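# Shelve cart bottle behind fridge bottle, close door

## Task

A bottle already stands on one refrigerator shelf. Pick up the bottle on the cart and set it upright on that same shelf, straight behind the existing bottle, then close the refrigerator door completely. At the end both bottles must be upright and the cart must rest on its wheels. The result must hold on its own, not only while the robot is holding it. It fails if a glass bottle drops any real distance, if the door is swung open or shut violently, or if the robot topples or ends up leaning.

## Robot and tools

Robot: a Hello Robot Stretch 4 with one arm. It has an omni-wheel base, a mast carrying a lift, a telescoping arm that reaches forward, a wrist with yaw, pitch and roll, and a two-finger gripper. It stands about 1.6 m tall and its base rim lies within 0.23 m of the base origin. A loose object may occasionally get a brief push from outside.

Frames: the base frame sits on the floor below the base centre, with x ahead, y to the left and z up. hand_pose is reported in this frame. It is a point between the open fingertips and may be printed slightly wrong. With all wrist joints at zero, its axes line up with the base frame. The odometry frame is the base frame as it was when the scene began. base_odometry counts only wheel rotation, so wheel slip shows up as travel. Its heading runs from -3.142 to 3.142 and is positive to the left.

Tool execute_actions: the argument "actions" is a list with exactly one action, or an empty list to just read state and pictures. The optional "cameras" argument lists head_camera, head_left_camera, head_right_camera, wrist_camera or "all". Leaving it out or giving null means all cameras, and [] means none. An action holds "base", "joints" or both, plus an optional "pace" and "contact_limits". The alternative is {"end_of_arm": "enable_torque"} by itself, which revives wrist or gripper motors that switched off so that they hold still.

"base" takes one relative move, counted from where the base was last reported. translate_m moves straight ahead, positive forward, from -2 to 2 m. strafe_m moves sideways, positive left, from -2 to 2 m. rotate_rad turns in place, positive counter-clockwise seen from above, from -3.2 to 3.2.

"joints" is one object keyed by joint name, with absolute targets. lift_m runs 0 to 1.2 m. arm_m is the extension, 0 to 0.55 m. wrist_yaw_rad runs -1.134 to 4.276: 0 points ahead, positive turns left, 3.14 is folded back, and above 3.4 the arm may block it. wrist_pitch_rad runs -1.117 to 4.259: 0 is level and 1.57 points straight down. wrist_roll_rad runs -1.117 to 4.259; at 0 the fingers are level with each other, and positive turns clockwise as seen from behind the gripper. gripper_m is the fingertip gap in metres, -0.038 to 0.141, and values below 0 press the tips together.

A joint target outside its range is clipped and the result says so. Any other bad value or unknown key rejects the whole call. Motions within one action start together. A joint or base you leave out may still be driving toward an earlier target.

"pace" can be "slow", "default", "fast" or "max". The base then drives at 0.1, 0.3, 0.4 or 0.6 m/s and turns at 1, 2, 3 or 4 rad/s. Once the lift is above 0.2 these speeds are reduced, down to 0.3 m/s and 1 rad/s at 1.2. "contact_limits" takes only {"arm_m": x}, with x from 0 (gentlest) to 0.75; the default is 0.5. No action runs longer than 15 s. To unfold the wrist at the start, send lift_m 0.4 together with wrist_yaw_rad 0.

Tool wait: takes seconds, 0 to 10. It commands nothing and returns state and pictures. zoom_image: takes a camera and a region [x0, y0, x1, y1] in pixels of that camera's latest image, at most 504 by 504, and returns an enlarged view. read_manual: returns licence text only. finished_scene: takes scene (an integer) and ends that scene for good after the last command has settled. The goal must already be met and stay met.

Result lines: base_status and joint_status report how each motion ended. "done" means it reached the target; for the base this only means the wheels turned enough. "off_target" means it stopped short and may still be pushing. "contact_stop_at_<key>" means it hit something; the part holds, but the lift, arm or wheels may go slack. "limit_stop_at_<name>" means a built-in limit stopped it. limit_stop_at_tilt means the robot leans more than 6 degrees and everything goes slack. limit_stop_at_own_body is a self-collision; it is likely with pitch below -0.2 combined with roll below -0.4 or above 4. "torque_fault" means a wrist or gripper motor went limp, so send enable_torque. on_its_own lists things you did not command; "held at" there gives a target, not a position. Once a stop is reported, later calls in the same reply are skipped.

Other readings: lidar_m gives 12 distances in 30-degree sectors, starting straight ahead and going counter-clockwise (4th is left, 7th behind, 10th right). "-" means nothing seen or closer than 0.25 m, and glass is often missed. wrist_depth_mm is a 7x7 grid of depths from the top left, 100 to 2000 mm, and it omits clear objects. turned_by_wheels and turned_by_imu differing by more than about 0.1 rad suggests a collision or slip. base_tilt is in degrees, positive forward and right. motor_effort is in percent, with the peak in brackets; a clear change in gripper_m effort shows a firm grasp.

Gripping: command a gap smaller than the object. Squeezing harder pulls the object toward the wrist, and the reading alone does not prove a hold. If the tips are pressed onto a surface, raise the lift.

Cameras: head_camera looks ahead and down from the mast top; turn the base to aim it. head_left_camera and head_right_camera are steeper fisheyes that also show the base and arm. wrist_camera looks along the fingers, with the tips near the bottom of its image.

Avoid: dropping or knocking over the bottles, which are glass; swinging the door hard; tipping the cart. Do not turn or drive with over 1 kg held and arm_m above 0.2, especially at fast paces. Avoid long hard pushes or pulls with the gripper held high. Avoid pressing the gripper into things during base or arm moves, since this causes torque faults.

Each tool is called after "Request:" as a command line: name --argument value for each argument, lists and objects as JSON in quotes; but a table of rows of numbers goes row by row, as --pt "numbers of a row", without its own name.

## Session

Request:
execute_actions --actions '[]'

Scene clock: 0.00 s.
base_odometry: x=+0.000 y=+0.000 heading=+0.000 (m, m, rad; odometry frame)
turned_by_wheels: +0.000 (rad since the last result)
turned_by_imu: +0.000 (rad since the last result)
base_tilt: forward=+1.1 right=+0.6 (deg)
lidar_m: 1.34 1.54 0.99 1.18 1.58 1.84 2.33 1.81 0.71 0.66 0.76 1.19
base_status: not commanded
joint_positions: lift_m=+0.239 arm_m=+0.001 wrist_yaw_rad=+3.179 wrist_pitch_rad=+0.019 wrist_roll_rad=+0.001 gripper_m=+0.057
joint_status: not commanded
motor_effort: lift_m=+19 arm_m=-1 wrist_yaw_rad=-2 wrist_pitch_rad=-9 wrist_roll_rad=-1 gripper_m=-2 wheel_0=+0 wheel_1=+0 wheel_2=+0 (%)
hand_pose: x=-0.1192 y=+0.0767 z=+0.4117 quat_wxyz=(-0.018, -0.010, +0.000, +1.000) (m; base frame)
wrist_depth_mm: - 136 236 - - 1863 1708 / - 109 135 - - - 1756 / - 113 136 - - - 1808 / - 135 180 - - - 1808 / 204 - - - - 1921 1661 / 211 1499 200 1499 197 1397 1336 / 212 976 1060 - 1042 931 960
pictures: head_camera, head_left_camera, head_right_camera, wrist_camera
Images, in order (width x height): head_camera 420x560, head_left_camera 420x672, head_right_camera 420x672, wrist_camera 616x392.

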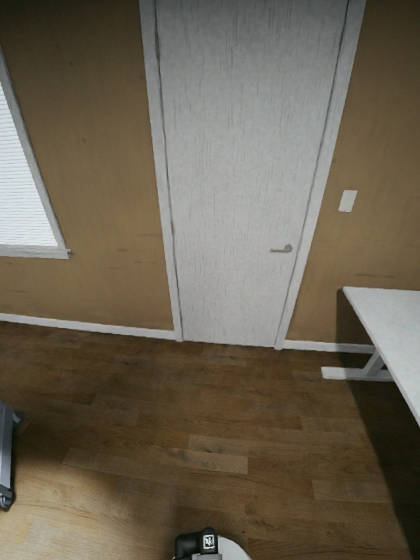

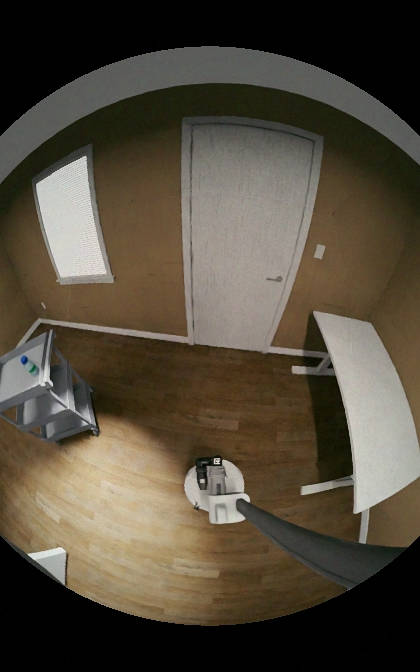

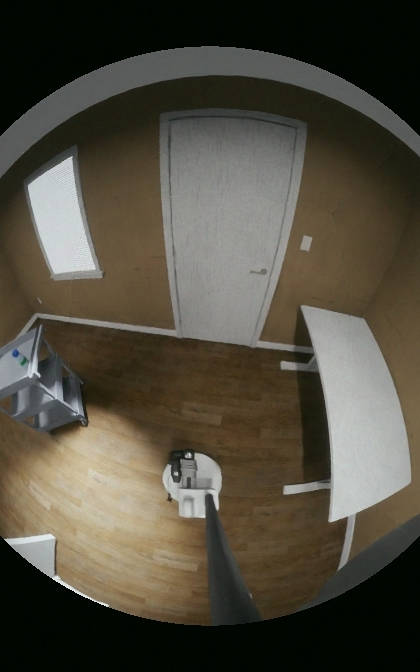

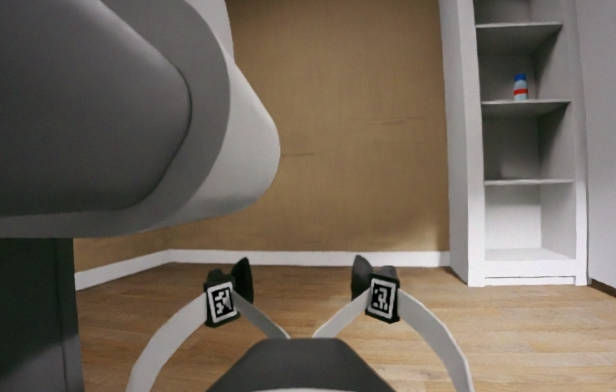

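Request:
execute_actions --actions '[{"base":{"rotate_rad":2.5},"joints":{"lift_m":0.4,"wrist_yaw_rad":0}}]'

Scene clock: 2.77 s.
base_odometry: x=+0.000 y=+0.000 heading=+2.499 (m, m, rad; odometry frame)
turned_by_wheels: +2.499 (rad since the last result)
turned_by_imu: +2.488 (rad since the last result)
base_tilt: forward=+1.0 right=+0.6 (deg)
lidar_m: 1.62 2.31 1.95 0.69 0.66 0.73 1.07 1.34 1.49 0.99 1.05 1.59
base_status: done
joint_positions: lift_m=+0.400 arm_m=+0.001 wrist_yaw_rad=+0.000 wrist_pitch_rad=+0.019 wrist_roll_rad=+0.001 gripper_m=+0.057
joint_status: all done
motor_effort: lift_m=+21(23) arm_m=-1(1) wrist_yaw_rad=-2(10) wrist_pitch_rad=-9(9) wrist_roll_rad=-1(1) gripper_m=-3(2) wheel_0=-4(9) wheel_1=-6(12) wheel_2=-4(10) (%)
hand_pose: x=+0.4607 y=-0.0873 z=+0.5725 quat_wxyz=(+1.000, +0.001, +0.010, +0.000) (m; base frame)
wrist_depth_mm: 1756 1921 1983 1863 1499 - - / 1808 1921 1921 1863 1397 - - / 1756 1983 1921 1863 1397 - - / 1756 1921 - 1921 1430 - - / 1756 1921 - 1921 1366 - - / 1708 1863 200 1756 196 1863 1756 / 1366 1281 1397 - 1308 1229 1281
pictures: head_camera, head_left_camera, head_right_camera, wrist_camera
camera_calibration (this result's frames):
wrist_camera: T_world_to_cam=[[-0.0158656, -0.999586, -0.0240047, -0.067318], [-0.0216646, 0.0243458, -0.999469, 0.639005], [0.999639, -0.0153371, -0.0220419, -0.223817], [0, 0, 0, 1]] pos_world=[0.236512, -0.0862799, 0.632116]
Images, in order (width x height): head_camera 420x560, head_left_camera 420x672, head_right_camera 420x672, wrist_camera 616x392.

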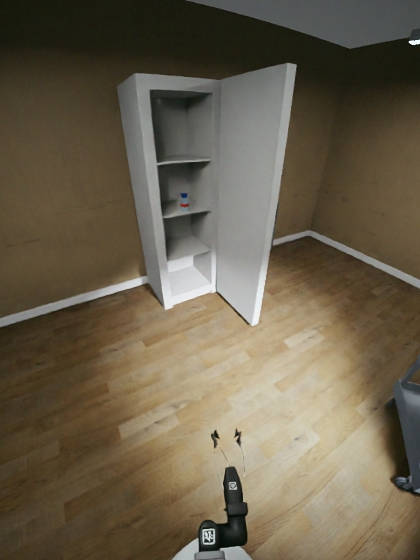

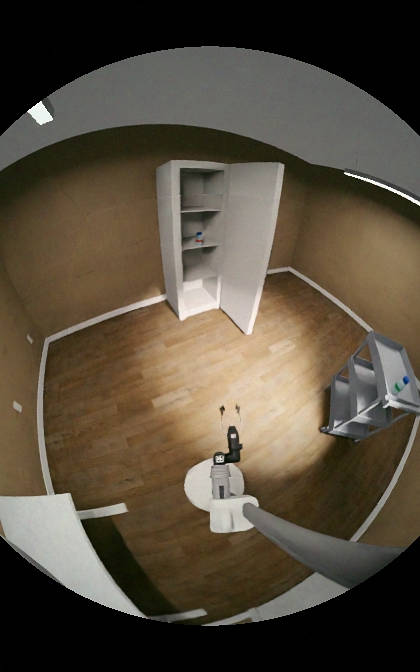

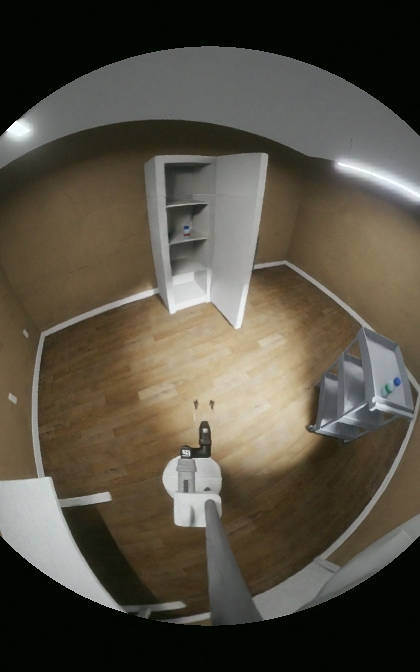

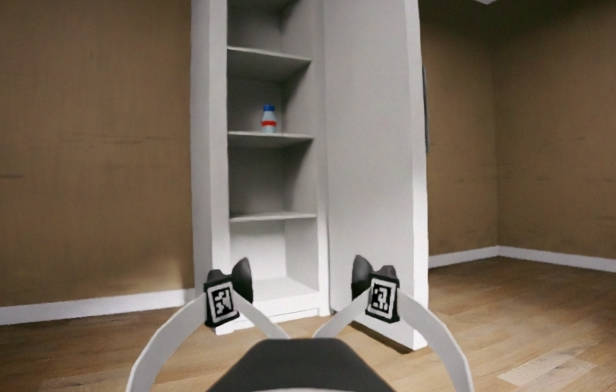

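Request:
execute_actions --actions '[{"base":{"rotate_rad":-1.3},"joints":{"lift_m":0.85,"gripper_m":0.141}}]'

Scene clock: 5.90 s.
base_odometry: x=+0.000 y=+0.000 heading=+1.200 (m, m, rad; odometry frame)
turned_by_wheels: -1.299 (rad since the last result)
turned_by_imu: -1.294 (rad since the last result)
base_tilt: forward=+1.0 right=+0.6 (deg)
lidar_m: 1.01 1.41 1.57 1.87 2.34 1.66 0.68 0.69 0.83 1.36 1.37 1.65
base_status: done
joint_positions: lift_m=+0.850 arm_m=+0.001 wrist_yaw_rad=+0.000 wrist_pitch_rad=+0.019 wrist_roll_rad=+0.001 gripper_m=+0.141
joint_status: all done
motor_effort: lift_m=+22(25) arm_m=-1(1) wrist_yaw_rad=-2(3) wrist_pitch_rad=-9(10) wrist_roll_rad=+0(1) gripper_m=+2(0) wheel_0=+4(9) wheel_1=+5(9) wheel_2=+3(10) (%)
hand_pose: x=+0.4607 y=-0.0875 z=+1.0224 quat_wxyz=(+1.000, +0.001, +0.010, +0.000) (m; base frame)
wrist_depth_mm: - - - - - 1756 1336 / - - - - - 1808 1366 / - - - - - 1808 1397 / - - - - - 1808 1397 / - - 1537 1464 - 1756 1397 / - - 917 820 1138 1708 1397 / - - 1308 - - 1756 1366
pictures: head_camera, head_left_camera, head_right_camera, wrist_camera
camera_calibration (this result's frames):
wrist_camera: T_world_to_cam=[[-0.0162818, -0.999579, -0.0240046, -0.0564461], [-0.0216542, 0.0243547, -0.999469, 1.08868], [0.999633, -0.0157533, -0.0220416, -0.213904], [0, 0, 0, 1]] pos_world=[0.236481, -0.0863066, 1.08203]
Images, in order (width x height): head_camera 420x560, head_left_camera 420x672, head_right_camera 420x672, wrist_camera 616x392.

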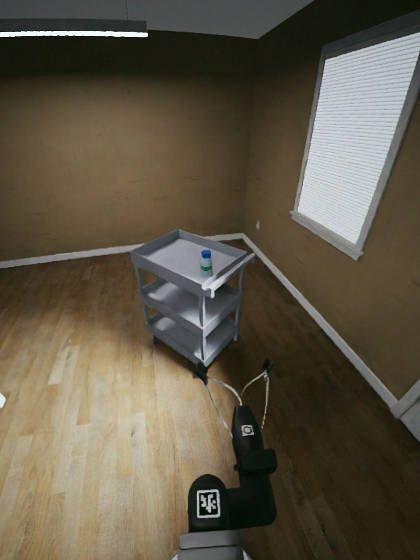

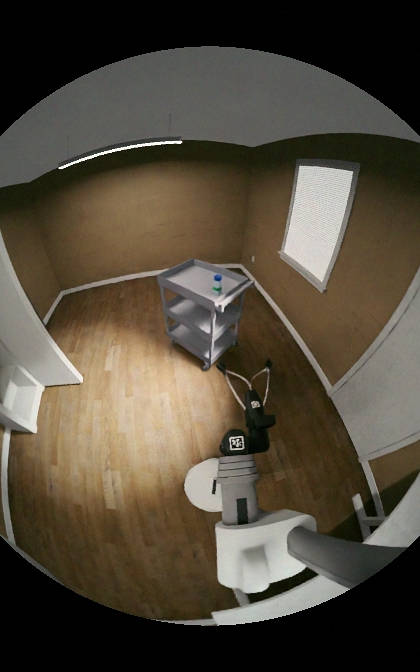

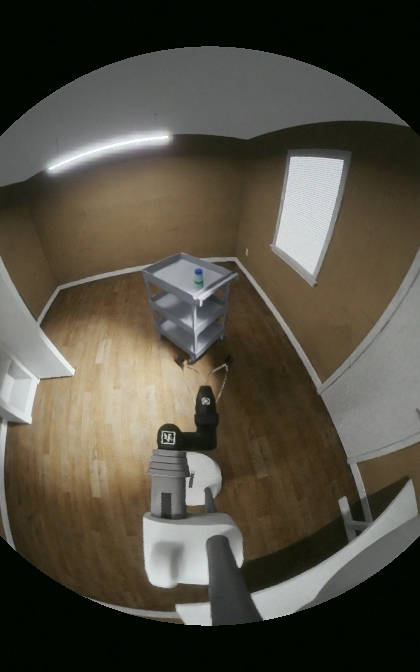

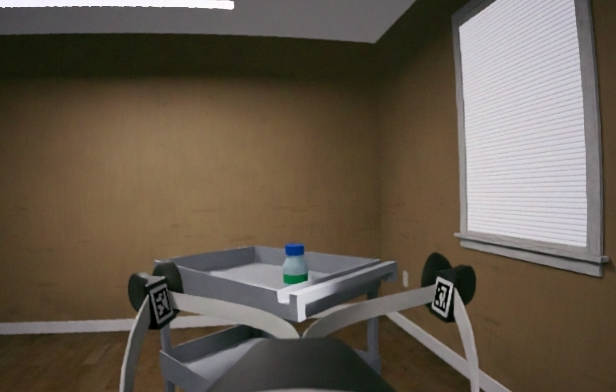

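Request:
execute_actions --actions '[{"base":{"translate_m":0.5},"joints":{"lift_m":0.95,"wrist_pitch_rad":0.5}}]' --cameras '["head_camera","wrist_camera"]'

Scene clock: 10.40 s.
base_odometry: x=+0.181 y=+0.466 heading=+1.200 (m, m, rad; odometry frame)
turned_by_wheels: +0.000 (rad since the last result)
turned_by_imu: -0.001 (rad since the last result)
base_tilt: forward=+1.0 right=+0.5 (deg)
lidar_m: 0.51 0.75 1.42 1.36 2.44 2.20 1.17 1.15 1.43 1.24 1.29 0.68
base_status: done
joint_positions: lift_m=+0.950 arm_m=+0.001 wrist_yaw_rad=+0.000 wrist_pitch_rad=+0.502 wrist_roll_rad=+0.001 gripper_m=+0.141
joint_status: all done
motor_effort: lift_m=+21(24) arm_m=-1(1) wrist_yaw_rad=-3(1) wrist_pitch_rad=-7(10) wrist_roll_rad=-1(1) gripper_m=+1(1) wheel_0=+3(6) wheel_1=+5(9) wheel_2=-2(11) (%)
hand_pose: x=+0.4252 y=-0.0874 z=+0.9893 quat_wxyz=(+0.969, +0.000, +0.248, +0.000) (m; base frame)
wrist_depth_mm: - - - - - 1618 1229 / - - - - - 1661 1255 / - - 976 931 - 1661 1281 / - 750 750 676 676 1708 1308 / 1863 640 585 512 798 1708 1336 / 1499 831 418 397 820 1430 1366 / 1308 1078 759 - 1229 1255 1281
pictures: head_camera, wrist_camera
camera_calibration (this result's frames):
wrist_camera: T_world_to_cam=[[-0.025379, -0.999583, -0.0137763, -0.0640147], [-0.482938, 0.0243253, -0.875317, 1.12812], [0.875287, -0.0155616, -0.483354, 0.330096], [0, 0, 0, 1]] pos_world=[0.254257, -0.0862929, 1.14613]
Images, in order (width x height): head_camera 420x560, wrist_camera 616x392.

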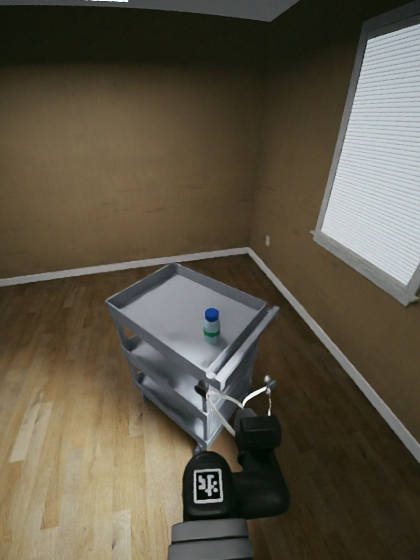

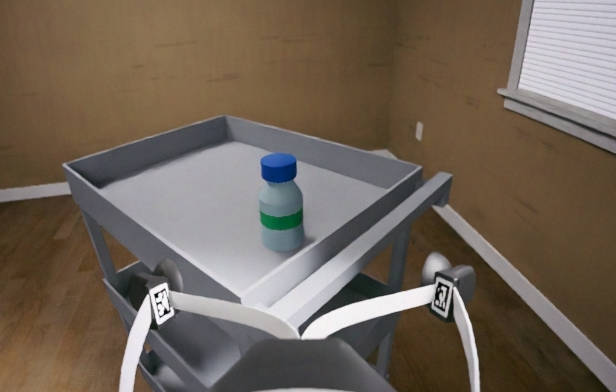

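Request:
execute_actions --actions '[{"base":{"strafe_m":0.035},"joints":{"lift_m":0.92,"arm_m":0.2}}]' --cameras '["head_camera","wrist_camera"]'

Scene clock: 12.60 s.
base_odometry: x=+0.148 y=+0.479 heading=+1.200 (m, m, rad; odometry frame)
turned_by_wheels: +0.000 (rad since the last result)
turned_by_imu: +0.000 (rad since the last result)
base_tilt: forward=+1.1 right=+0.6 (deg)
lidar_m: 0.51 0.77 1.35 1.36 2.43 2.22 1.18 1.19 1.46 1.31 1.32 0.61
base_status: done
joint_positions: lift_m=+0.920 arm_m=+0.199 wrist_yaw_rad=+0.000 wrist_pitch_rad=+0.502 wrist_roll_rad=+0.001 gripper_m=+0.141
joint_status: all done
motor_effort: lift_m=+15(18) arm_m=+5(5) wrist_yaw_rad=-2(1) wrist_pitch_rad=-8(8) wrist_roll_rad=+0(1) gripper_m=+1(0) wheel_0=-2(10) wheel_1=+3(12) wheel_2=+0(1) (%)
hand_pose: x=+0.6230 y=-0.0874 z=+0.9597 quat_wxyz=(+0.969, +0.000, +0.248, +0.000) (m; base frame)
wrist_depth_mm: 1921 1921 - - - 1576 1205 / - - - - - 1618 1255 / - - 831 - - 1708 1281 / 621 676 683 668 609 1537 1336 / 559 535 530 364 525 477 1336 / 1397 324 402 377 343 359 1336 / 1255 373 375 - 325 1205 1229
pictures: head_camera, wrist_camera
camera_calibration (this result's frames):
wrist_camera: T_world_to_cam=[[-0.0252951, -0.999585, -0.0137723, -0.0594368], [-0.483078, 0.0242837, -0.875241, 1.19776], [0.875212, -0.0154862, -0.483492, 0.142851], [0, 0, 0, 1]] pos_world=[0.452081, -0.0862858, 1.11657]
Images, in order (width x height): head_camera 420x560, wrist_camera 616x392.

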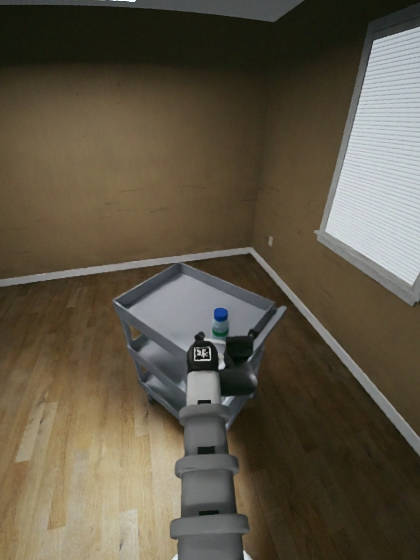

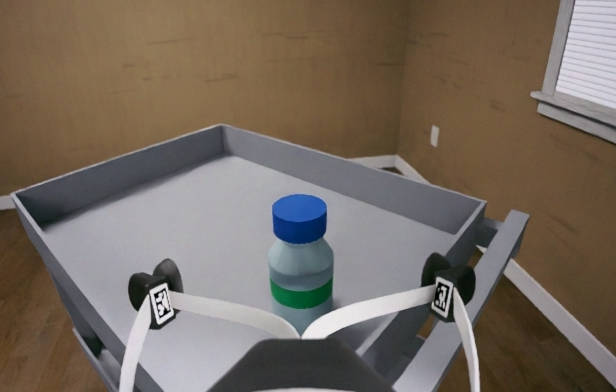

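Request:
execute_actions --actions '[{"joints":{"lift_m":0.885,"arm_m":0.31,"gripper_m":0.09}}]' --cameras '["head_left_camera","wrist_camera"]'

Scene clock: 14.53 s.
base_odometry: x=+0.148 y=+0.479 heading=+1.200 (m, m, rad; odometry frame)
turned_by_wheels: +0.000 (rad since the last result)
turned_by_imu: +0.000 (rad since the last result)
base_tilt: forward=+1.1 right=+0.6 (deg)
lidar_m: 0.51 0.77 1.37 1.34 2.42 2.19 1.17 1.17 1.44 1.28 1.30 0.60
base_status: not commanded
joint_positions: lift_m=+0.885 arm_m=+0.309 wrist_yaw_rad=+0.000 wrist_pitch_rad=+0.502 wrist_roll_rad=+0.001 gripper_m=+0.090
joint_status: all done
motor_effort: lift_m=+15(14) arm_m=+5(4) wrist_yaw_rad=-2(2) wrist_pitch_rad=-8(8) wrist_roll_rad=-2(0) gripper_m=-2(2) wheel_0=-2(2) wheel_1=+2(3) wheel_2=+0(0) (%)
hand_pose: x=+0.7330 y=-0.0874 z=+0.9247 quat_wxyz=(+0.969, +0.000, +0.248, +0.000) (m; base frame)
wrist_depth_mm: 1756 1863 - - - 1576 1205 / 1863 - - - - 1618 1205 / - - 732 - - 1661 1281 / 554 609 609 574 525 1537 1308 / 473 473 473 247 466 433 389 / 379 384 196 245 200 392 290 / 329 320 332 - 329 1138 250
pictures: head_left_camera, wrist_camera
camera_calibration (this result's frames):
wrist_camera: T_world_to_cam=[[-0.0252993, -0.999585, -0.0137719, -0.0571346], [-0.483087, 0.0242855, -0.875235, 1.22027], [0.875207, -0.0154898, -0.483501, 0.0296735], [0, 0, 0, 1]] pos_world=[0.562082, -0.0862862, 1.08159]
Images, in order (width x height): head_left_camera 420x672, wrist_camera 616x392.

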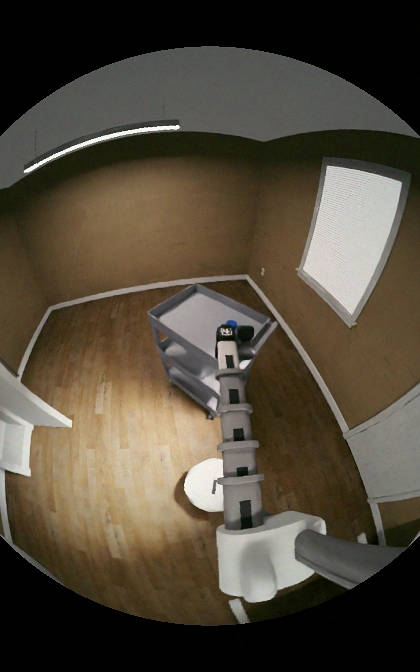

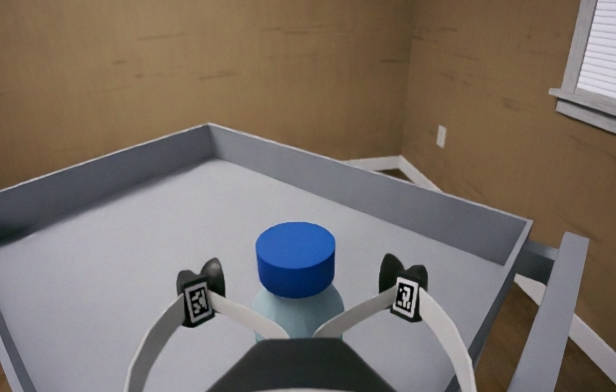

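Request:
execute_actions --actions '[{"joints":{"lift_m":0.892,"arm_m":0.325}}]' --cameras '[]'

Request:
execute_actions --actions '[{"joints":{"gripper_m":0.02}}]' --cameras '["wrist_camera"]'

Request:
execute_actions --actions '[{"joints":{"lift_m":0.93},"pace":"slow"}]' --cameras '["wrist_camera","head_right_camera"]'

Scene clock: 15.73 s.
base_odometry: x=+0.148 y=+0.479 heading=+1.200 (m, m, rad; odometry frame)
turned_by_wheels: +0.000 (rad since the last result)
turned_by_imu: +0.000 (rad since the last result)
base_tilt: forward=+1.0 right=+0.7 (deg)
lidar_m: 0.54 0.78 1.37 1.34 2.42 2.21 1.18 1.18 1.44 1.28 1.32 0.61
base_status: not commanded
joint_positions: lift_m=+0.892 arm_m=+0.324 wrist_yaw_rad=+0.000 wrist_pitch_rad=+0.502 wrist_roll_rad=+0.001 gripper_m=+0.090
joint_status: all done
motor_effort: lift_m=+22(23) arm_m=+5(3) wrist_yaw_rad=-2(2) wrist_pitch_rad=-8(9) wrist_roll_rad=-1(1) gripper_m=-1(1) wheel_0=-2(2) wheel_1=+3(3) wheel_2=+0(0) (%)
hand_pose: x=+0.7480 y=-0.0874 z=+0.9311 quat_wxyz=(+0.969, +0.000, +0.248, +0.000) (m; base frame)
wrist_depth_mm: 1808 1863 1921 - - 1576 1205 / 1921 - - - - 1618 1229 / - - 732 - - 1661 1255 / 549 597 627 585 525 1618 1281 / 480 484 484 259 480 433 1229 / 389 392 196 220 200 387 387 / 334 325 342 - 336 345 -
pictures: none
No camera images: the call's "cameras" was empty. Leave "cameras" out to get every camera's image.

Scene clock: 17.23 s.
base_odometry: x=+0.148 y=+0.479 heading=+1.200 (m, m, rad; odometry frame)
turned_by_wheels: +0.000 (rad since the last result)
turned_by_imu: +0.000 (rad since the last result)
base_tilt: forward=+1.0 right=+0.7 (deg)
lidar_m: 0.51 0.81 1.35 1.33 2.41 2.20 1.17 1.20 1.45 1.30 1.32 0.62
base_status: not commanded
joint_positions: lift_m=+0.892 arm_m=+0.324 wrist_yaw_rad=+0.000 wrist_pitch_rad=+0.504 wrist_roll_rad=+0.001 gripper_m=+0.020
joint_status: all done
motor_effort: lift_m=+22(22) arm_m=+4(5) wrist_yaw_rad=-3(5) wrist_pitch_rad=-14(14) wrist_roll_rad=-1(1) gripper_m=-18(15) wheel_0=-2(2) wheel_1=+2(3) wheel_2=+0(0) (%)
hand_pose: x=+0.7477 y=-0.0873 z=+0.9306 quat_wxyz=(+0.968, +0.000, +0.249, +0.000) (m; base frame)
wrist_depth_mm: 1808 1863 1921 - - 1576 1205 / 1921 - - - - 1618 1205 / - - 732 - - 1661 1255 / 554 597 621 580 521 1618 1308 / 480 480 480 244 473 430 394 / 389 389 189 218 186 384 377 / 334 319 338 - 334 343 -
pictures: wrist_camera
camera_calibration (this result's frames):
wrist_camera: T_world_to_cam=[[-0.0249745, -0.999594, -0.0137169, -0.0568861], [-0.484974, 0.024113, -0.874196, 1.23298], [0.874172, -0.0151803, -0.485379, 0.0221801], [0, 0, 0, 1]] pos_world=[0.577152, -0.0862571, 1.08785]
Images, in order (width x height): wrist_camera 616x392.

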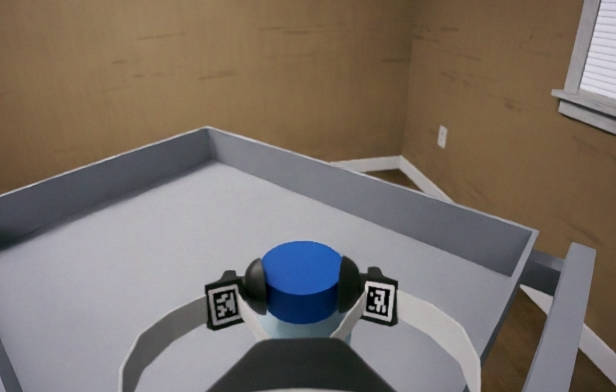

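Scene clock: 18.40 s.
base_odometry: x=+0.148 y=+0.479 heading=+1.200 (m, m, rad; odometry frame)
turned_by_wheels: +0.000 (rad since the last result)
turned_by_imu: +0.000 (rad since the last result)
base_tilt: forward=+1.1 right=+0.6 (deg)
lidar_m: 0.50 0.78 1.37 1.36 2.42 2.18 1.18 1.19 1.44 1.28 1.32 0.59
base_status: not commanded
joint_positions: lift_m=+0.930 arm_m=+0.324 wrist_yaw_rad=+0.000 wrist_pitch_rad=+0.506 wrist_roll_rad=+0.001 gripper_m=+0.020
joint_status: all done
motor_effort: lift_m=+23(24) arm_m=+5(5) wrist_yaw_rad=-1(4) wrist_pitch_rad=-18(18) wrist_roll_rad=-1(1) gripper_m=-18(17) wheel_0=-2(2) wheel_1=+3(3) wheel_2=+0(0) (%)
hand_pose: x=+0.7475 y=-0.0874 z=+0.9681 quat_wxyz=(+0.968, +0.000, +0.250, +0.000) (m; base frame)
wrist_depth_mm: 1808 1863 1983 - - 1576 1182 / 1921 - - - - 1618 1229 / - - - - - 1661 1255 / - 640 691 621 - 1661 1308 / 535 539 544 246 512 459 1336 / 436 439 189 216 186 430 359 / 375 359 382 - 377 375 293
pictures: head_right_camera, wrist_camera
camera_calibration (this result's frames):
wrist_camera: T_world_to_cam=[[-0.0252964, -0.999586, -0.0136786, -0.0562493], [-0.486282, 0.024259, -0.873465, 1.26594], [0.873436, -0.0154439, -0.486694, 0.0423886], [0, 0, 0, 1]] pos_world=[0.577156, -0.0862818, 1.12561]
Images, in order (width x height): head_right_camera 420x672, wrist_camera 616x392.

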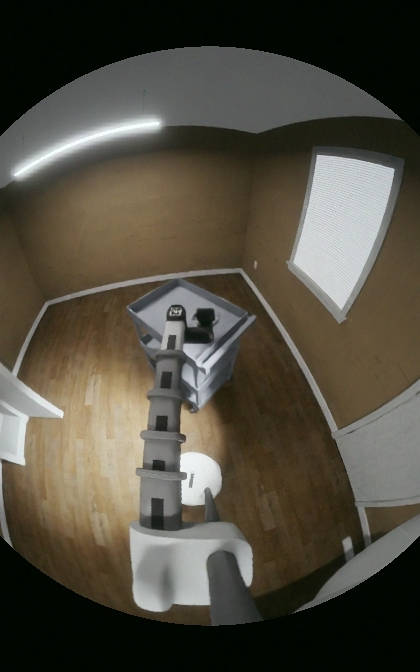

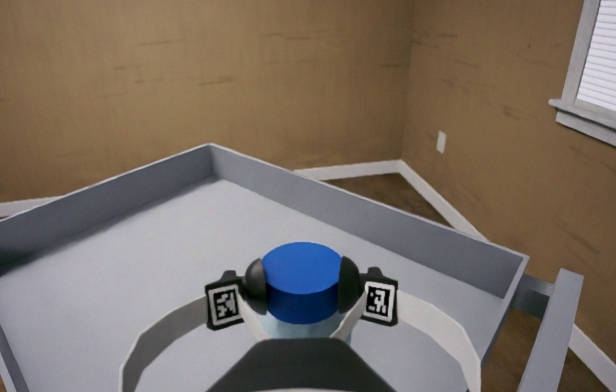

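Held. Squeeze a bit firmer, lift, retract.

Request:
execute_actions --actions '[{"joints":{"lift_m":1.05,"gripper_m":0.01}}]' --cameras '[]'

Request:
execute_actions --actions '[{"base":{"rotate_rad":1.9},"joints":{"arm_m":0.0},"pace":"slow"}]'

Scene clock: 20.30 s.
base_odometry: x=+0.148 y=+0.479 heading=+1.200 (m, m, rad; odometry frame)
turned_by_wheels: +0.000 (rad since the last result)
turned_by_imu: +0.000 (rad since the last result)
base_tilt: forward=+1.1 right=+0.5 (deg)
lidar_m: 0.52 0.77 1.37 1.35 2.39 2.23 1.20 1.20 1.46 1.27 1.32 0.61
base_status: not commanded
joint_positions: lift_m=+1.050 arm_m=+0.324 wrist_yaw_rad=+0.000 wrist_pitch_rad=+0.506 wrist_roll_rad=+0.001 gripper_m=+0.010
joint_status: all done
motor_effort: lift_m=+23(23) arm_m=+5(5) wrist_yaw_rad=-2(3) wrist_pitch_rad=-18(19) wrist_roll_rad=-1(1) gripper_m=-22(21) wheel_0=-2(2) wheel_1=+2(3) wheel_2=+0(0) (%)
hand_pose: x=+0.7475 y=-0.0874 z=+1.0881 quat_wxyz=(+0.968, +0.000, +0.250, +0.000) (m; base frame)
wrist_depth_mm: 1808 1863 1983 - - 1537 1205 / 1863 - - - - 1576 1229 / - - - - - 1661 1255 / - - - - - 1708 1281 / - 691 741 244 - 1756 1308 / 569 591 187 213 188 1537 1336 / 512 496 521 - 512 452 1255
pictures: none
No camera images: the call's "cameras" was empty. Leave "cameras" out to get every camera's image.

Scene clock: 24.83 s.
base_odometry: x=+0.148 y=+0.479 heading=+3.100 (m, m, rad; odometry frame)
turned_by_wheels: +1.899 (rad since the last result)
turned_by_imu: +1.890 (rad since the last result)
base_tilt: forward=+1.1 right=+0.6 (deg)
lidar_m: 0.40 2.47 1.19 1.17 1.30 1.32 1.27 1.45 0.51 0.63 3.01 0.38
base_status: done
joint_positions: lift_m=+1.050 arm_m=+0.002 wrist_yaw_rad=+0.000 wrist_pitch_rad=+0.506 wrist_roll_rad=+0.001 gripper_m=+0.010
joint_status: all done
joint sent to its limit — the command would take arm_m past its lower limit, so that joint was sent only as far as its limit.
motor_effort: lift_m=+23(23) arm_m=-5(8) wrist_yaw_rad=-3(0) wrist_pitch_rad=-18(19) wrist_roll_rad=-1(1) gripper_m=-23(23) wheel_0=-3(4) wheel_1=-5(7) wheel_2=-3(10) (%)
hand_pose: x=+0.4253 y=-0.0874 z=+1.0881 quat_wxyz=(+0.968, +0.000, +0.250, +0.000) (m; base frame)
wrist_depth_mm: - - - 1983 1808 1366 917 / - - - - 1756 1464 931 / - - - - 1983 1464 960 / - - - - - 1430 1025 / - - - 244 1921 1397 1863 / 1661 1661 187 213 188 1336 1576 / 1397 1366 1430 - 1397 1308 1336
pictures: head_camera, head_left_camera, head_right_camera, wrist_camera
camera_calibration (this result's frames):
wrist_camera: T_world_to_cam=[[-0.0254223, -0.999583, -0.0136815, -0.0627315], [-0.486294, 0.0243231, -0.873457, 1.21411], [0.873425, -0.015552, -0.48671, 0.382212], [0, 0, 0, 1]] pos_world=[0.254989, -0.0862922, 1.24564]
Images, in order (width x height): head_camera 420x560, head_left_camera 420x672, head_right_camera 420x672, wrist_camera 616x392.

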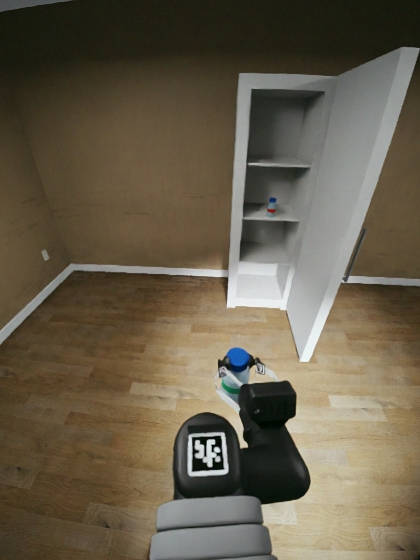

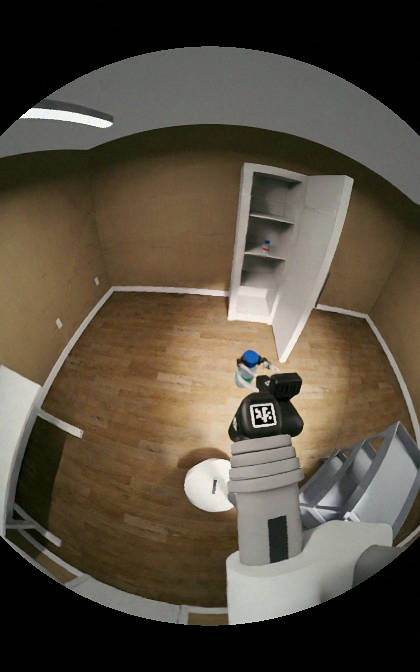

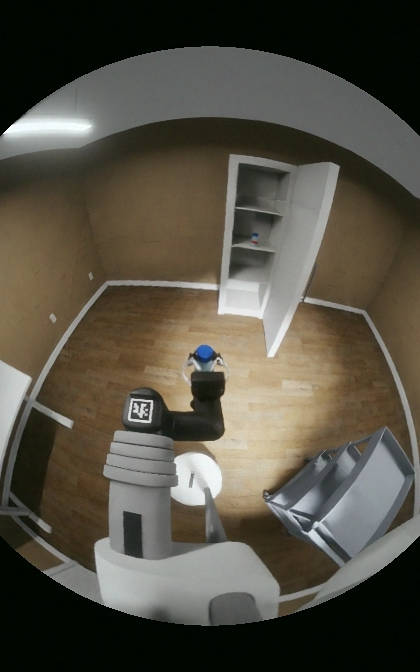

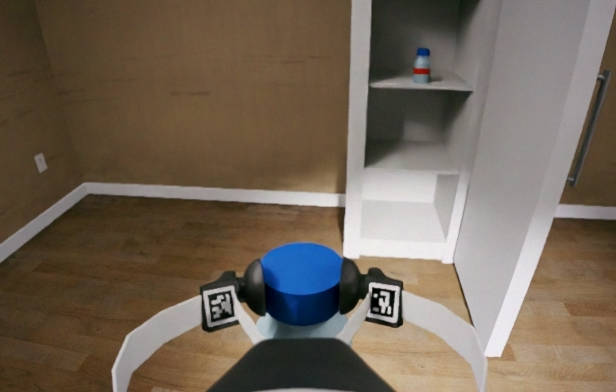

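Request:
execute_actions --actions '[{"base":{"rotate_rad":-0.15}}]' --cameras '[]'

Request:
execute_actions --actions '[{"base":{"translate_m":1.15}}]' --cameras '[]'

Request:
execute_actions --actions '[{"base":{"strafe_m":-0.2}}]'

Scene clock: 27.23 s.
base_odometry: x=+0.148 y=+0.479 heading=+2.951 (m, m, rad; odometry frame)
turned_by_wheels: -0.149 (rad since the last result)
turned_by_imu: -0.149 (rad since the last result)
base_tilt: forward=+1.0 right=+0.6 (deg)
lidar_m: 0.39 2.50 2.04 1.17 1.22 1.34 1.31 1.36 0.50 0.55 2.87 0.47
base_status: done
joint_positions: lift_m=+1.050 arm_m=+0.002 wrist_yaw_rad=+0.000 wrist_pitch_rad=+0.506 wrist_roll_rad=+0.001 gripper_m=+0.010
joint_status: not commanded
motor_effort: lift_m=+23(23) arm_m=-5(4) wrist_yaw_rad=-2(1) wrist_pitch_rad=-17(18) wrist_roll_rad=-1(1) gripper_m=-24(22) wheel_0=+3(4) wheel_1=+6(12) wheel_2=+4(8) (%)
hand_pose: x=+0.4253 y=-0.0874 z=+1.0881 quat_wxyz=(+0.968, +0.000, +0.250, +0.000) (m; base frame)
wrist_depth_mm: 1921 1863 1921 1863 1661 1008 1983 / - - - - 1576 1025 - / - - - - 1756 1138 - / - - - - 1808 1281 - / - - - 244 1808 1808 1921 / 1618 1661 187 213 188 1537 1537 / 1397 1336 1430 - 1397 1336 1366
pictures: none
No camera images: the call's "cameras" was empty. Leave "cameras" out to get every camera's image.

Scene clock: 32.53 s.
base_odometry: x=-0.981 y=+0.697 heading=+2.951 (m, m, rad; odometry frame)
turned_by_wheels: +0.000 (rad since the last result)
turned_by_imu: -0.003 (rad since the last result)
base_tilt: forward=+1.0 right=+0.7 (deg)
lidar_m: 0.38 1.31 1.77 1.97 1.51 1.68 2.43 1.32 1.33 0.55 0.56 0.42
base_status: done
joint_positions: lift_m=+1.050 arm_m=+0.002 wrist_yaw_rad=+0.000 wrist_pitch_rad=+0.506 wrist_roll_rad=+0.001 gripper_m=+0.010
joint_status: not commanded
motor_effort: lift_m=+23(23) arm_m=-5(5) wrist_yaw_rad=-2(1) wrist_pitch_rad=-18(17) wrist_roll_rad=-1(0) gripper_m=-22(22) wheel_0=+2(5) wheel_1=+5(11) wheel_2=-1(11) (%)
hand_pose: x=+0.4253 y=-0.0874 z=+1.0882 quat_wxyz=(+0.968, +0.000, +0.250, +0.000) (m; base frame)
wrist_depth_mm: 904 917 891 798 820 788 603 / 960 976 960 842 854 842 591 / 1042 1042 1042 798 904 798 603 / 1138 1138 1118 603 627 654 591 / 1229 1255 1229 244 1098 809 609 / 1366 1336 187 213 188 809 647 / 1397 1366 1430 - 820 741 668
pictures: none
No camera images: the call's "cameras" was empty. Leave "cameras" out to get every camera's image.

Scene clock: 34.47 s.
base_odometry: x=-0.943 y=+0.893 heading=+2.951 (m, m, rad; odometry frame)
turned_by_wheels: +0.000 (rad since the last result)
turned_by_imu: +0.000 (rad since the last result)
base_tilt: forward=+1.0 right=+0.6 (deg)
lidar_m: 0.38 0.71 1.77 2.16 1.67 2.05 1.32 1.20 2.69 0.35 0.37 0.43
base_status: done
joint_positions: lift_m=+1.050 arm_m=+0.002 wrist_yaw_rad=+0.000 wrist_pitch_rad=+0.506 wrist_roll_rad=+0.001 gripper_m=+0.010
joint_status: not commanded
motor_effort: lift_m=+23(23) arm_m=-5(5) wrist_yaw_rad=-1(0) wrist_pitch_rad=-19(18) wrist_roll_rad=-1(1) gripper_m=-22(22) wheel_0=+2(10) wheel_1=-2(11) wheel_2=+0(1) (%)
hand_pose: x=+0.4253 y=-0.0874 z=+1.0882 quat_wxyz=(+0.968, +0.001, +0.250, +0.000) (m; base frame)
wrist_depth_mm: 661 436 798 820 798 452 387 / 960 455 842 866 842 466 397 / 1025 484 809 866 820 500 399 / 1138 530 676 603 661 530 392 / 1229 585 699 244 750 559 404 / 1366 1336 187 214 188 525 402 / 1397 1336 741 - 788 484 402
pictures: head_camera, head_left_camera, head_right_camera, wrist_camera
camera_calibration (this result's frames):
wrist_camera: T_world_to_cam=[[-0.0255514, -0.99958, -0.0136814, -0.0627101], [-0.486291, 0.0243858, -0.873457, 1.21411], [0.873423, -0.0156649, -0.48671, 0.382258], [0, 0, 0, 1]] pos_world=[0.254935, -0.0863028, 1.24566]
Images, in order (width x height): head_camera 420x560, head_left_camera 420x672, head_right_camera 420x672, wrist_camera 616x392.

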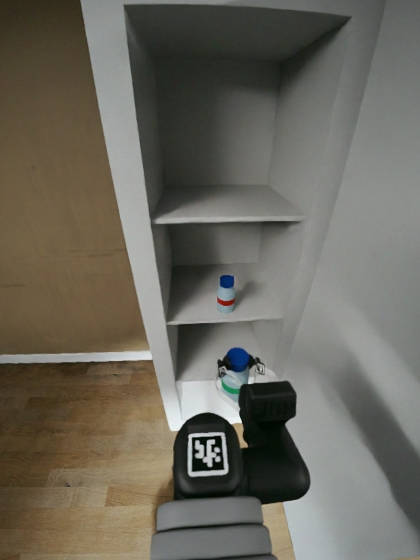

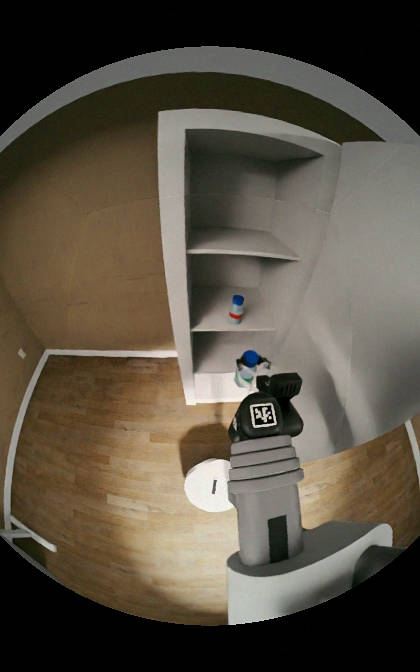

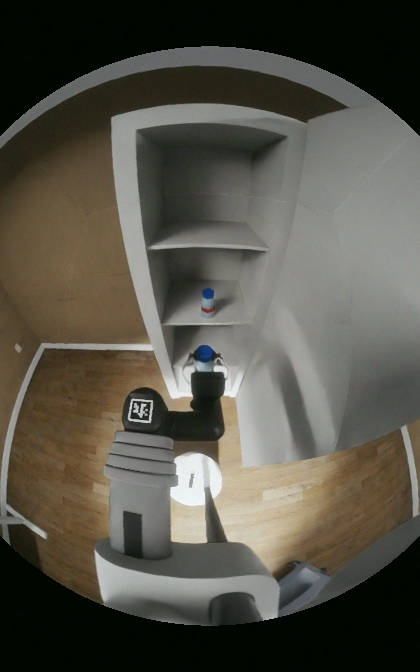

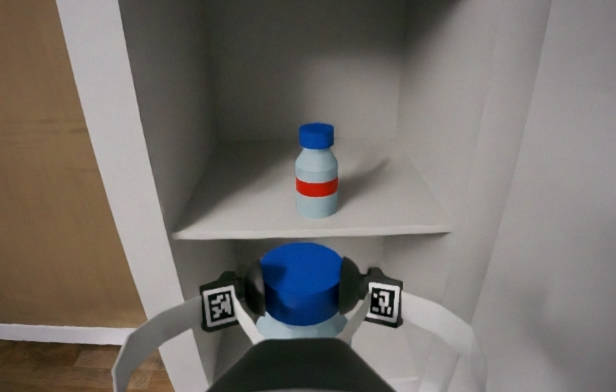

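Request:
execute_actions --actions '[{"base":{"strafe_m":0.09},"joints":{"arm_m":0.3}}]'

Scene clock: 37.70 s.
base_odometry: x=-0.960 y=+0.805 heading=+2.951 (m, m, rad; odometry frame)
turned_by_wheels: +0.000 (rad since the last result)
turned_by_imu: +0.000 (rad since the last result)
base_tilt: forward=+1.1 right=+0.6 (deg)
lidar_m: 0.66 1.28 1.80 2.06 1.57 1.93 2.47 1.25 2.75 0.45 0.45 0.66
base_status: done
joint_positions: lift_m=+1.050 arm_m=+0.299 wrist_yaw_rad=+0.000 wrist_pitch_rad=+0.505 wrist_roll_rad=+0.001 gripper_m=+0.010
joint_status: all done
motor_effort: lift_m=+23(23) arm_m=+5(6) wrist_yaw_rad=-3(0) wrist_pitch_rad=-18(20) wrist_roll_rad=+0(1) gripper_m=-22(22) wheel_0=-2(6) wheel_1=+3(14) wheel_2=+0(6) (%)
hand_pose: x=+0.7225 y=-0.0874 z=+1.0882 quat_wxyz=(+0.968, +0.000, +0.250, +0.000) (m; base frame)
wrist_depth_mm: 178 259 530 539 544 539 442 / 174 262 559 580 580 574 449 / 175 262 554 621 627 609 449 / 185 260 549 654 654 597 449 / 199 257 466 243 310 484 449 / 220 233 187 213 188 399 413 / 242 242 357 - 340 343 353
pictures: head_camera, head_left_camera, head_right_camera, wrist_camera
camera_calibration (this result's frames):
wrist_camera: T_world_to_cam=[[-0.0252598, -0.999587, -0.0136848, -0.0552487], [-0.486179, 0.0242448, -0.873523, 1.35867], [0.873494, -0.0154118, -0.486591, 0.12248], [0, 0, 0, 1]] pos_world=[0.552178, -0.086279, 1.24567]
Images, in order (width x height): head_camera 420x560, head_left_camera 420x672, head_right_camera 420x672, wrist_camera 616x392.

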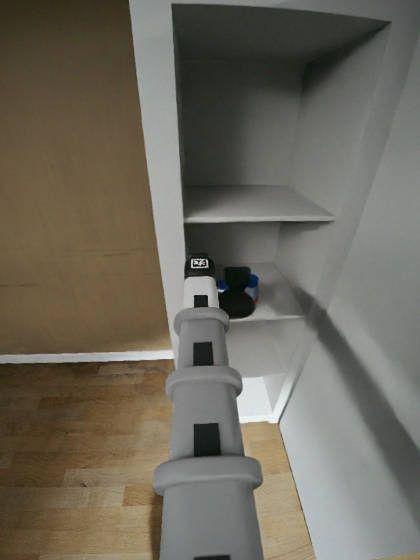

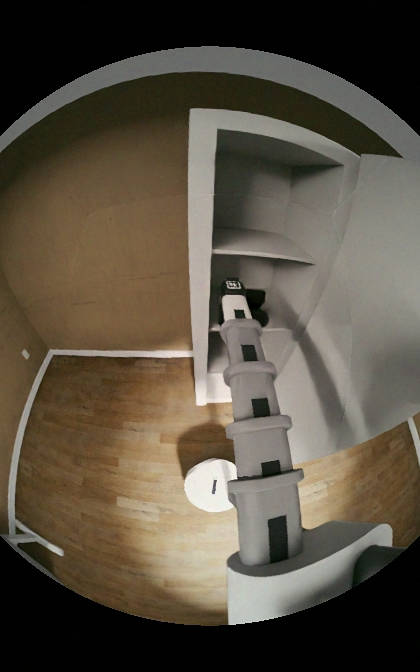

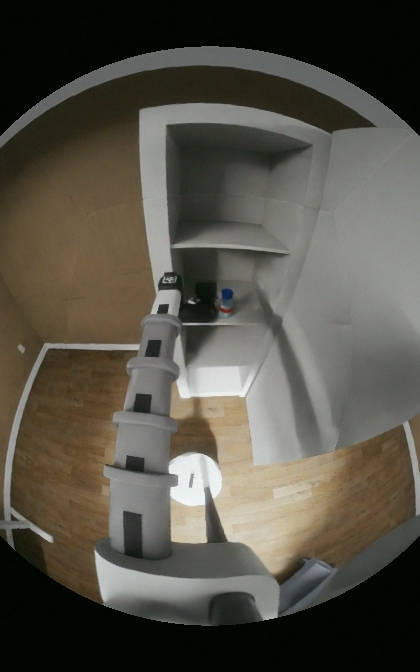

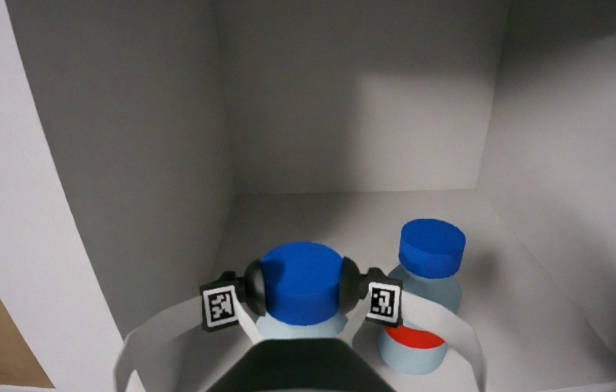

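Request:
execute_actions --actions '[{"joints":{"arm_m":0.465},"contact_limits":{"arm_m":0.2}}]' --cameras '["wrist_camera","head_right_camera"]'

Request:
execute_actions --actions '[{"base":{"strafe_m":-0.108},"pace":"slow"}]'

Scene clock: 39.90 s.
base_odometry: x=-0.960 y=+0.805 heading=+2.951 (m, m, rad; odometry frame)
turned_by_wheels: +0.000 (rad since the last result)
turned_by_imu: +0.000 (rad since the last result)
base_tilt: forward=+1.1 right=+0.7 (deg)
lidar_m: 0.66 1.29 1.77 2.08 1.61 1.89 2.47 1.24 2.75 0.44 0.44 0.64
base_status: not commanded
joint_positions: lift_m=+1.050 arm_m=+0.464 wrist_yaw_rad=+0.000 wrist_pitch_rad=+0.506 wrist_roll_rad=+0.001 gripper_m=+0.010
joint_status: all done
motor_effort: lift_m=+23(23) arm_m=+5(4) wrist_yaw_rad=-4(3) wrist_pitch_rad=-18(19) wrist_roll_rad=-1(1) gripper_m=-22(20) wheel_0=-2(2) wheel_1=+3(3) wheel_2=+0(0) (%)
contact_limits: arm_m 0.2
hand_pose: x=+0.8875 y=-0.0874 z=+1.0882 quat_wxyz=(+0.968, +0.000, +0.250, +0.000) (m; base frame)
wrist_depth_mm: 181 264 389 394 394 399 397 / 178 266 415 421 421 421 421 / 179 267 445 452 452 455 439 / 178 266 480 488 492 496 445 / 177 263 480 244 517 504 445 / 174 238 187 213 188 413 410 / 176 219 362 - 362 343 353
pictures: head_right_camera, wrist_camera
camera_calibration (this result's frames):
wrist_camera: T_world_to_cam=[[-0.0252707, -0.999587, -0.0136827, -0.0510769], [-0.486254, 0.0242496, -0.873481, 1.43888], [0.873452, -0.0154202, -0.486666, -0.0215109], [0, 0, 0, 1]] pos_world=[0.71716, -0.0862798, 1.24567]
Images, in order (width x height): head_right_camera 420x672, wrist_camera 616x392.

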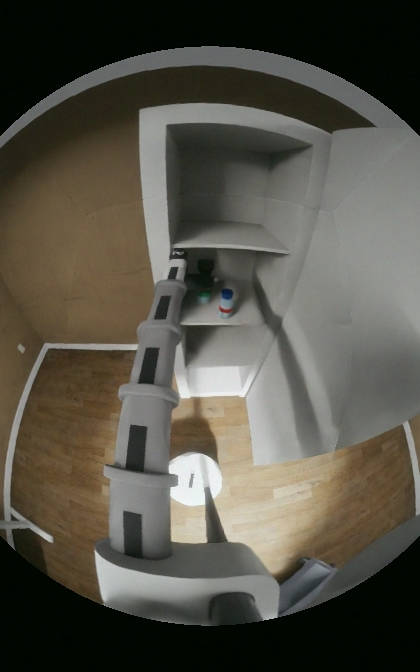

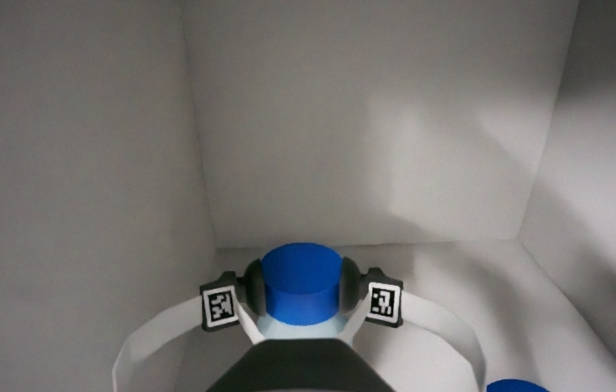

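Scene clock: 42.13 s.
base_odometry: x=-0.939 y=+0.910 heading=+2.951 (m, m, rad; odometry frame)
turned_by_wheels: +0.000 (rad since the last result)
turned_by_imu: +0.000 (rad since the last result)
base_tilt: forward=+1.1 right=+0.6 (deg)
lidar_m: 0.66 0.74 1.77 2.17 1.72 2.04 1.34 1.19 2.63 0.35 0.36 0.48
base_status: done
joint_positions: lift_m=+1.050 arm_m=+0.464 wrist_yaw_rad=+0.000 wrist_pitch_rad=+0.506 wrist_roll_rad=+0.001 gripper_m=+0.010
joint_status: not commanded
motor_effort: lift_m=+23(23) arm_m=+5(5) wrist_yaw_rad=+0(1) wrist_pitch_rad=-17(19) wrist_roll_rad=-1(1) gripper_m=-23(22) wheel_0=+4(9) wheel_1=-6(3) wheel_2=+0(0) (%)
hand_pose: x=+0.8875 y=-0.0874 z=+1.0882 quat_wxyz=(+0.968, +0.000, +0.250, +0.000) (m; base frame)
wrist_depth_mm: 332 389 392 394 397 387 294 / 327 413 418 421 424 413 298 / 327 442 452 455 455 421 303 / 327 473 492 492 496 424 306 / 325 480 517 244 512 427 307 / 320 407 187 213 188 394 306 / 322 351 368 - 362 343 303
pictures: head_camera, head_left_camera, head_right_camera, wrist_camera
camera_calibration (this result's frames):
wrist_camera: T_world_to_cam=[[-0.0254696, -0.999582, -0.0136825, -0.0509505], [-0.486249, 0.0243462, -0.873481, 1.43888], [0.873449, -0.0155941, -0.486666, -0.02152], [0, 0, 0, 1]] pos_world=[0.717155, -0.0862961, 1.24567]
Images, in order (width x height): head_camera 420x560, head_left_camera 420x672, head_right_camera 420x672, wrist_camera 616x392.

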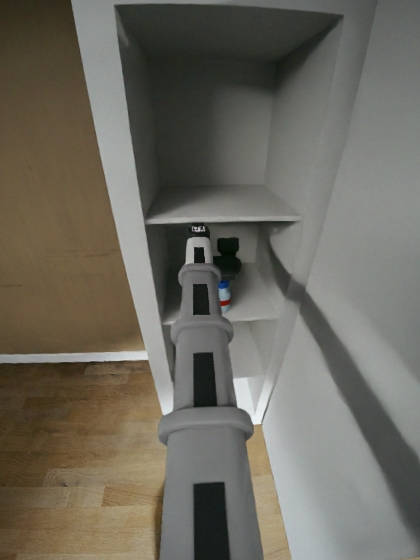

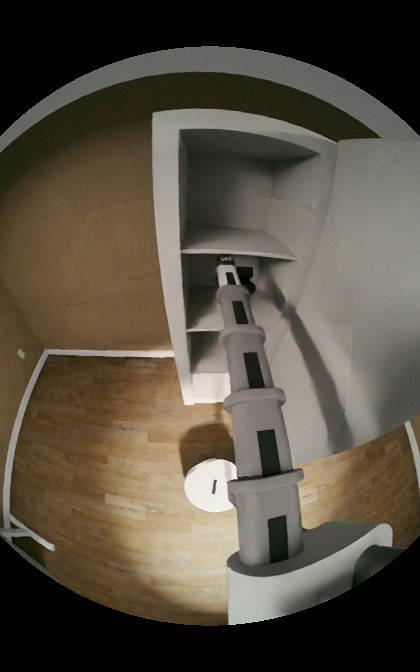

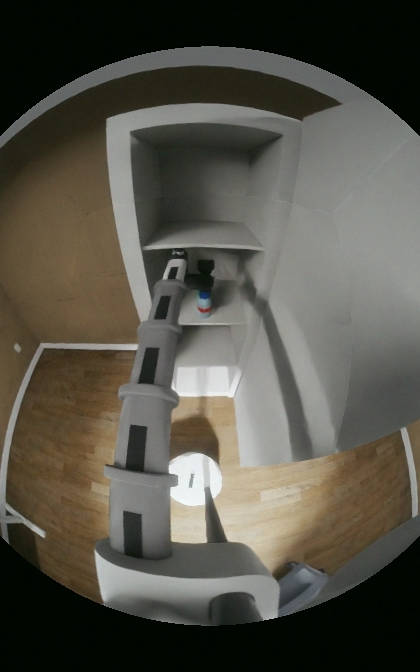

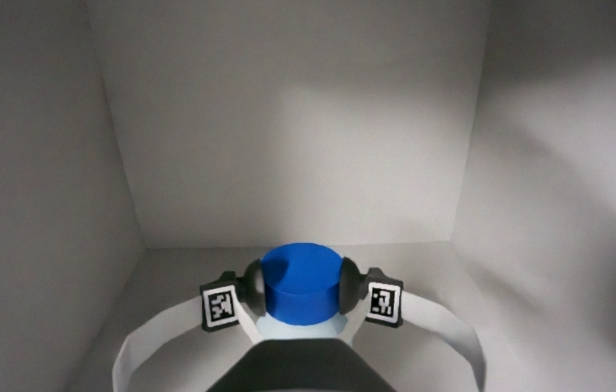

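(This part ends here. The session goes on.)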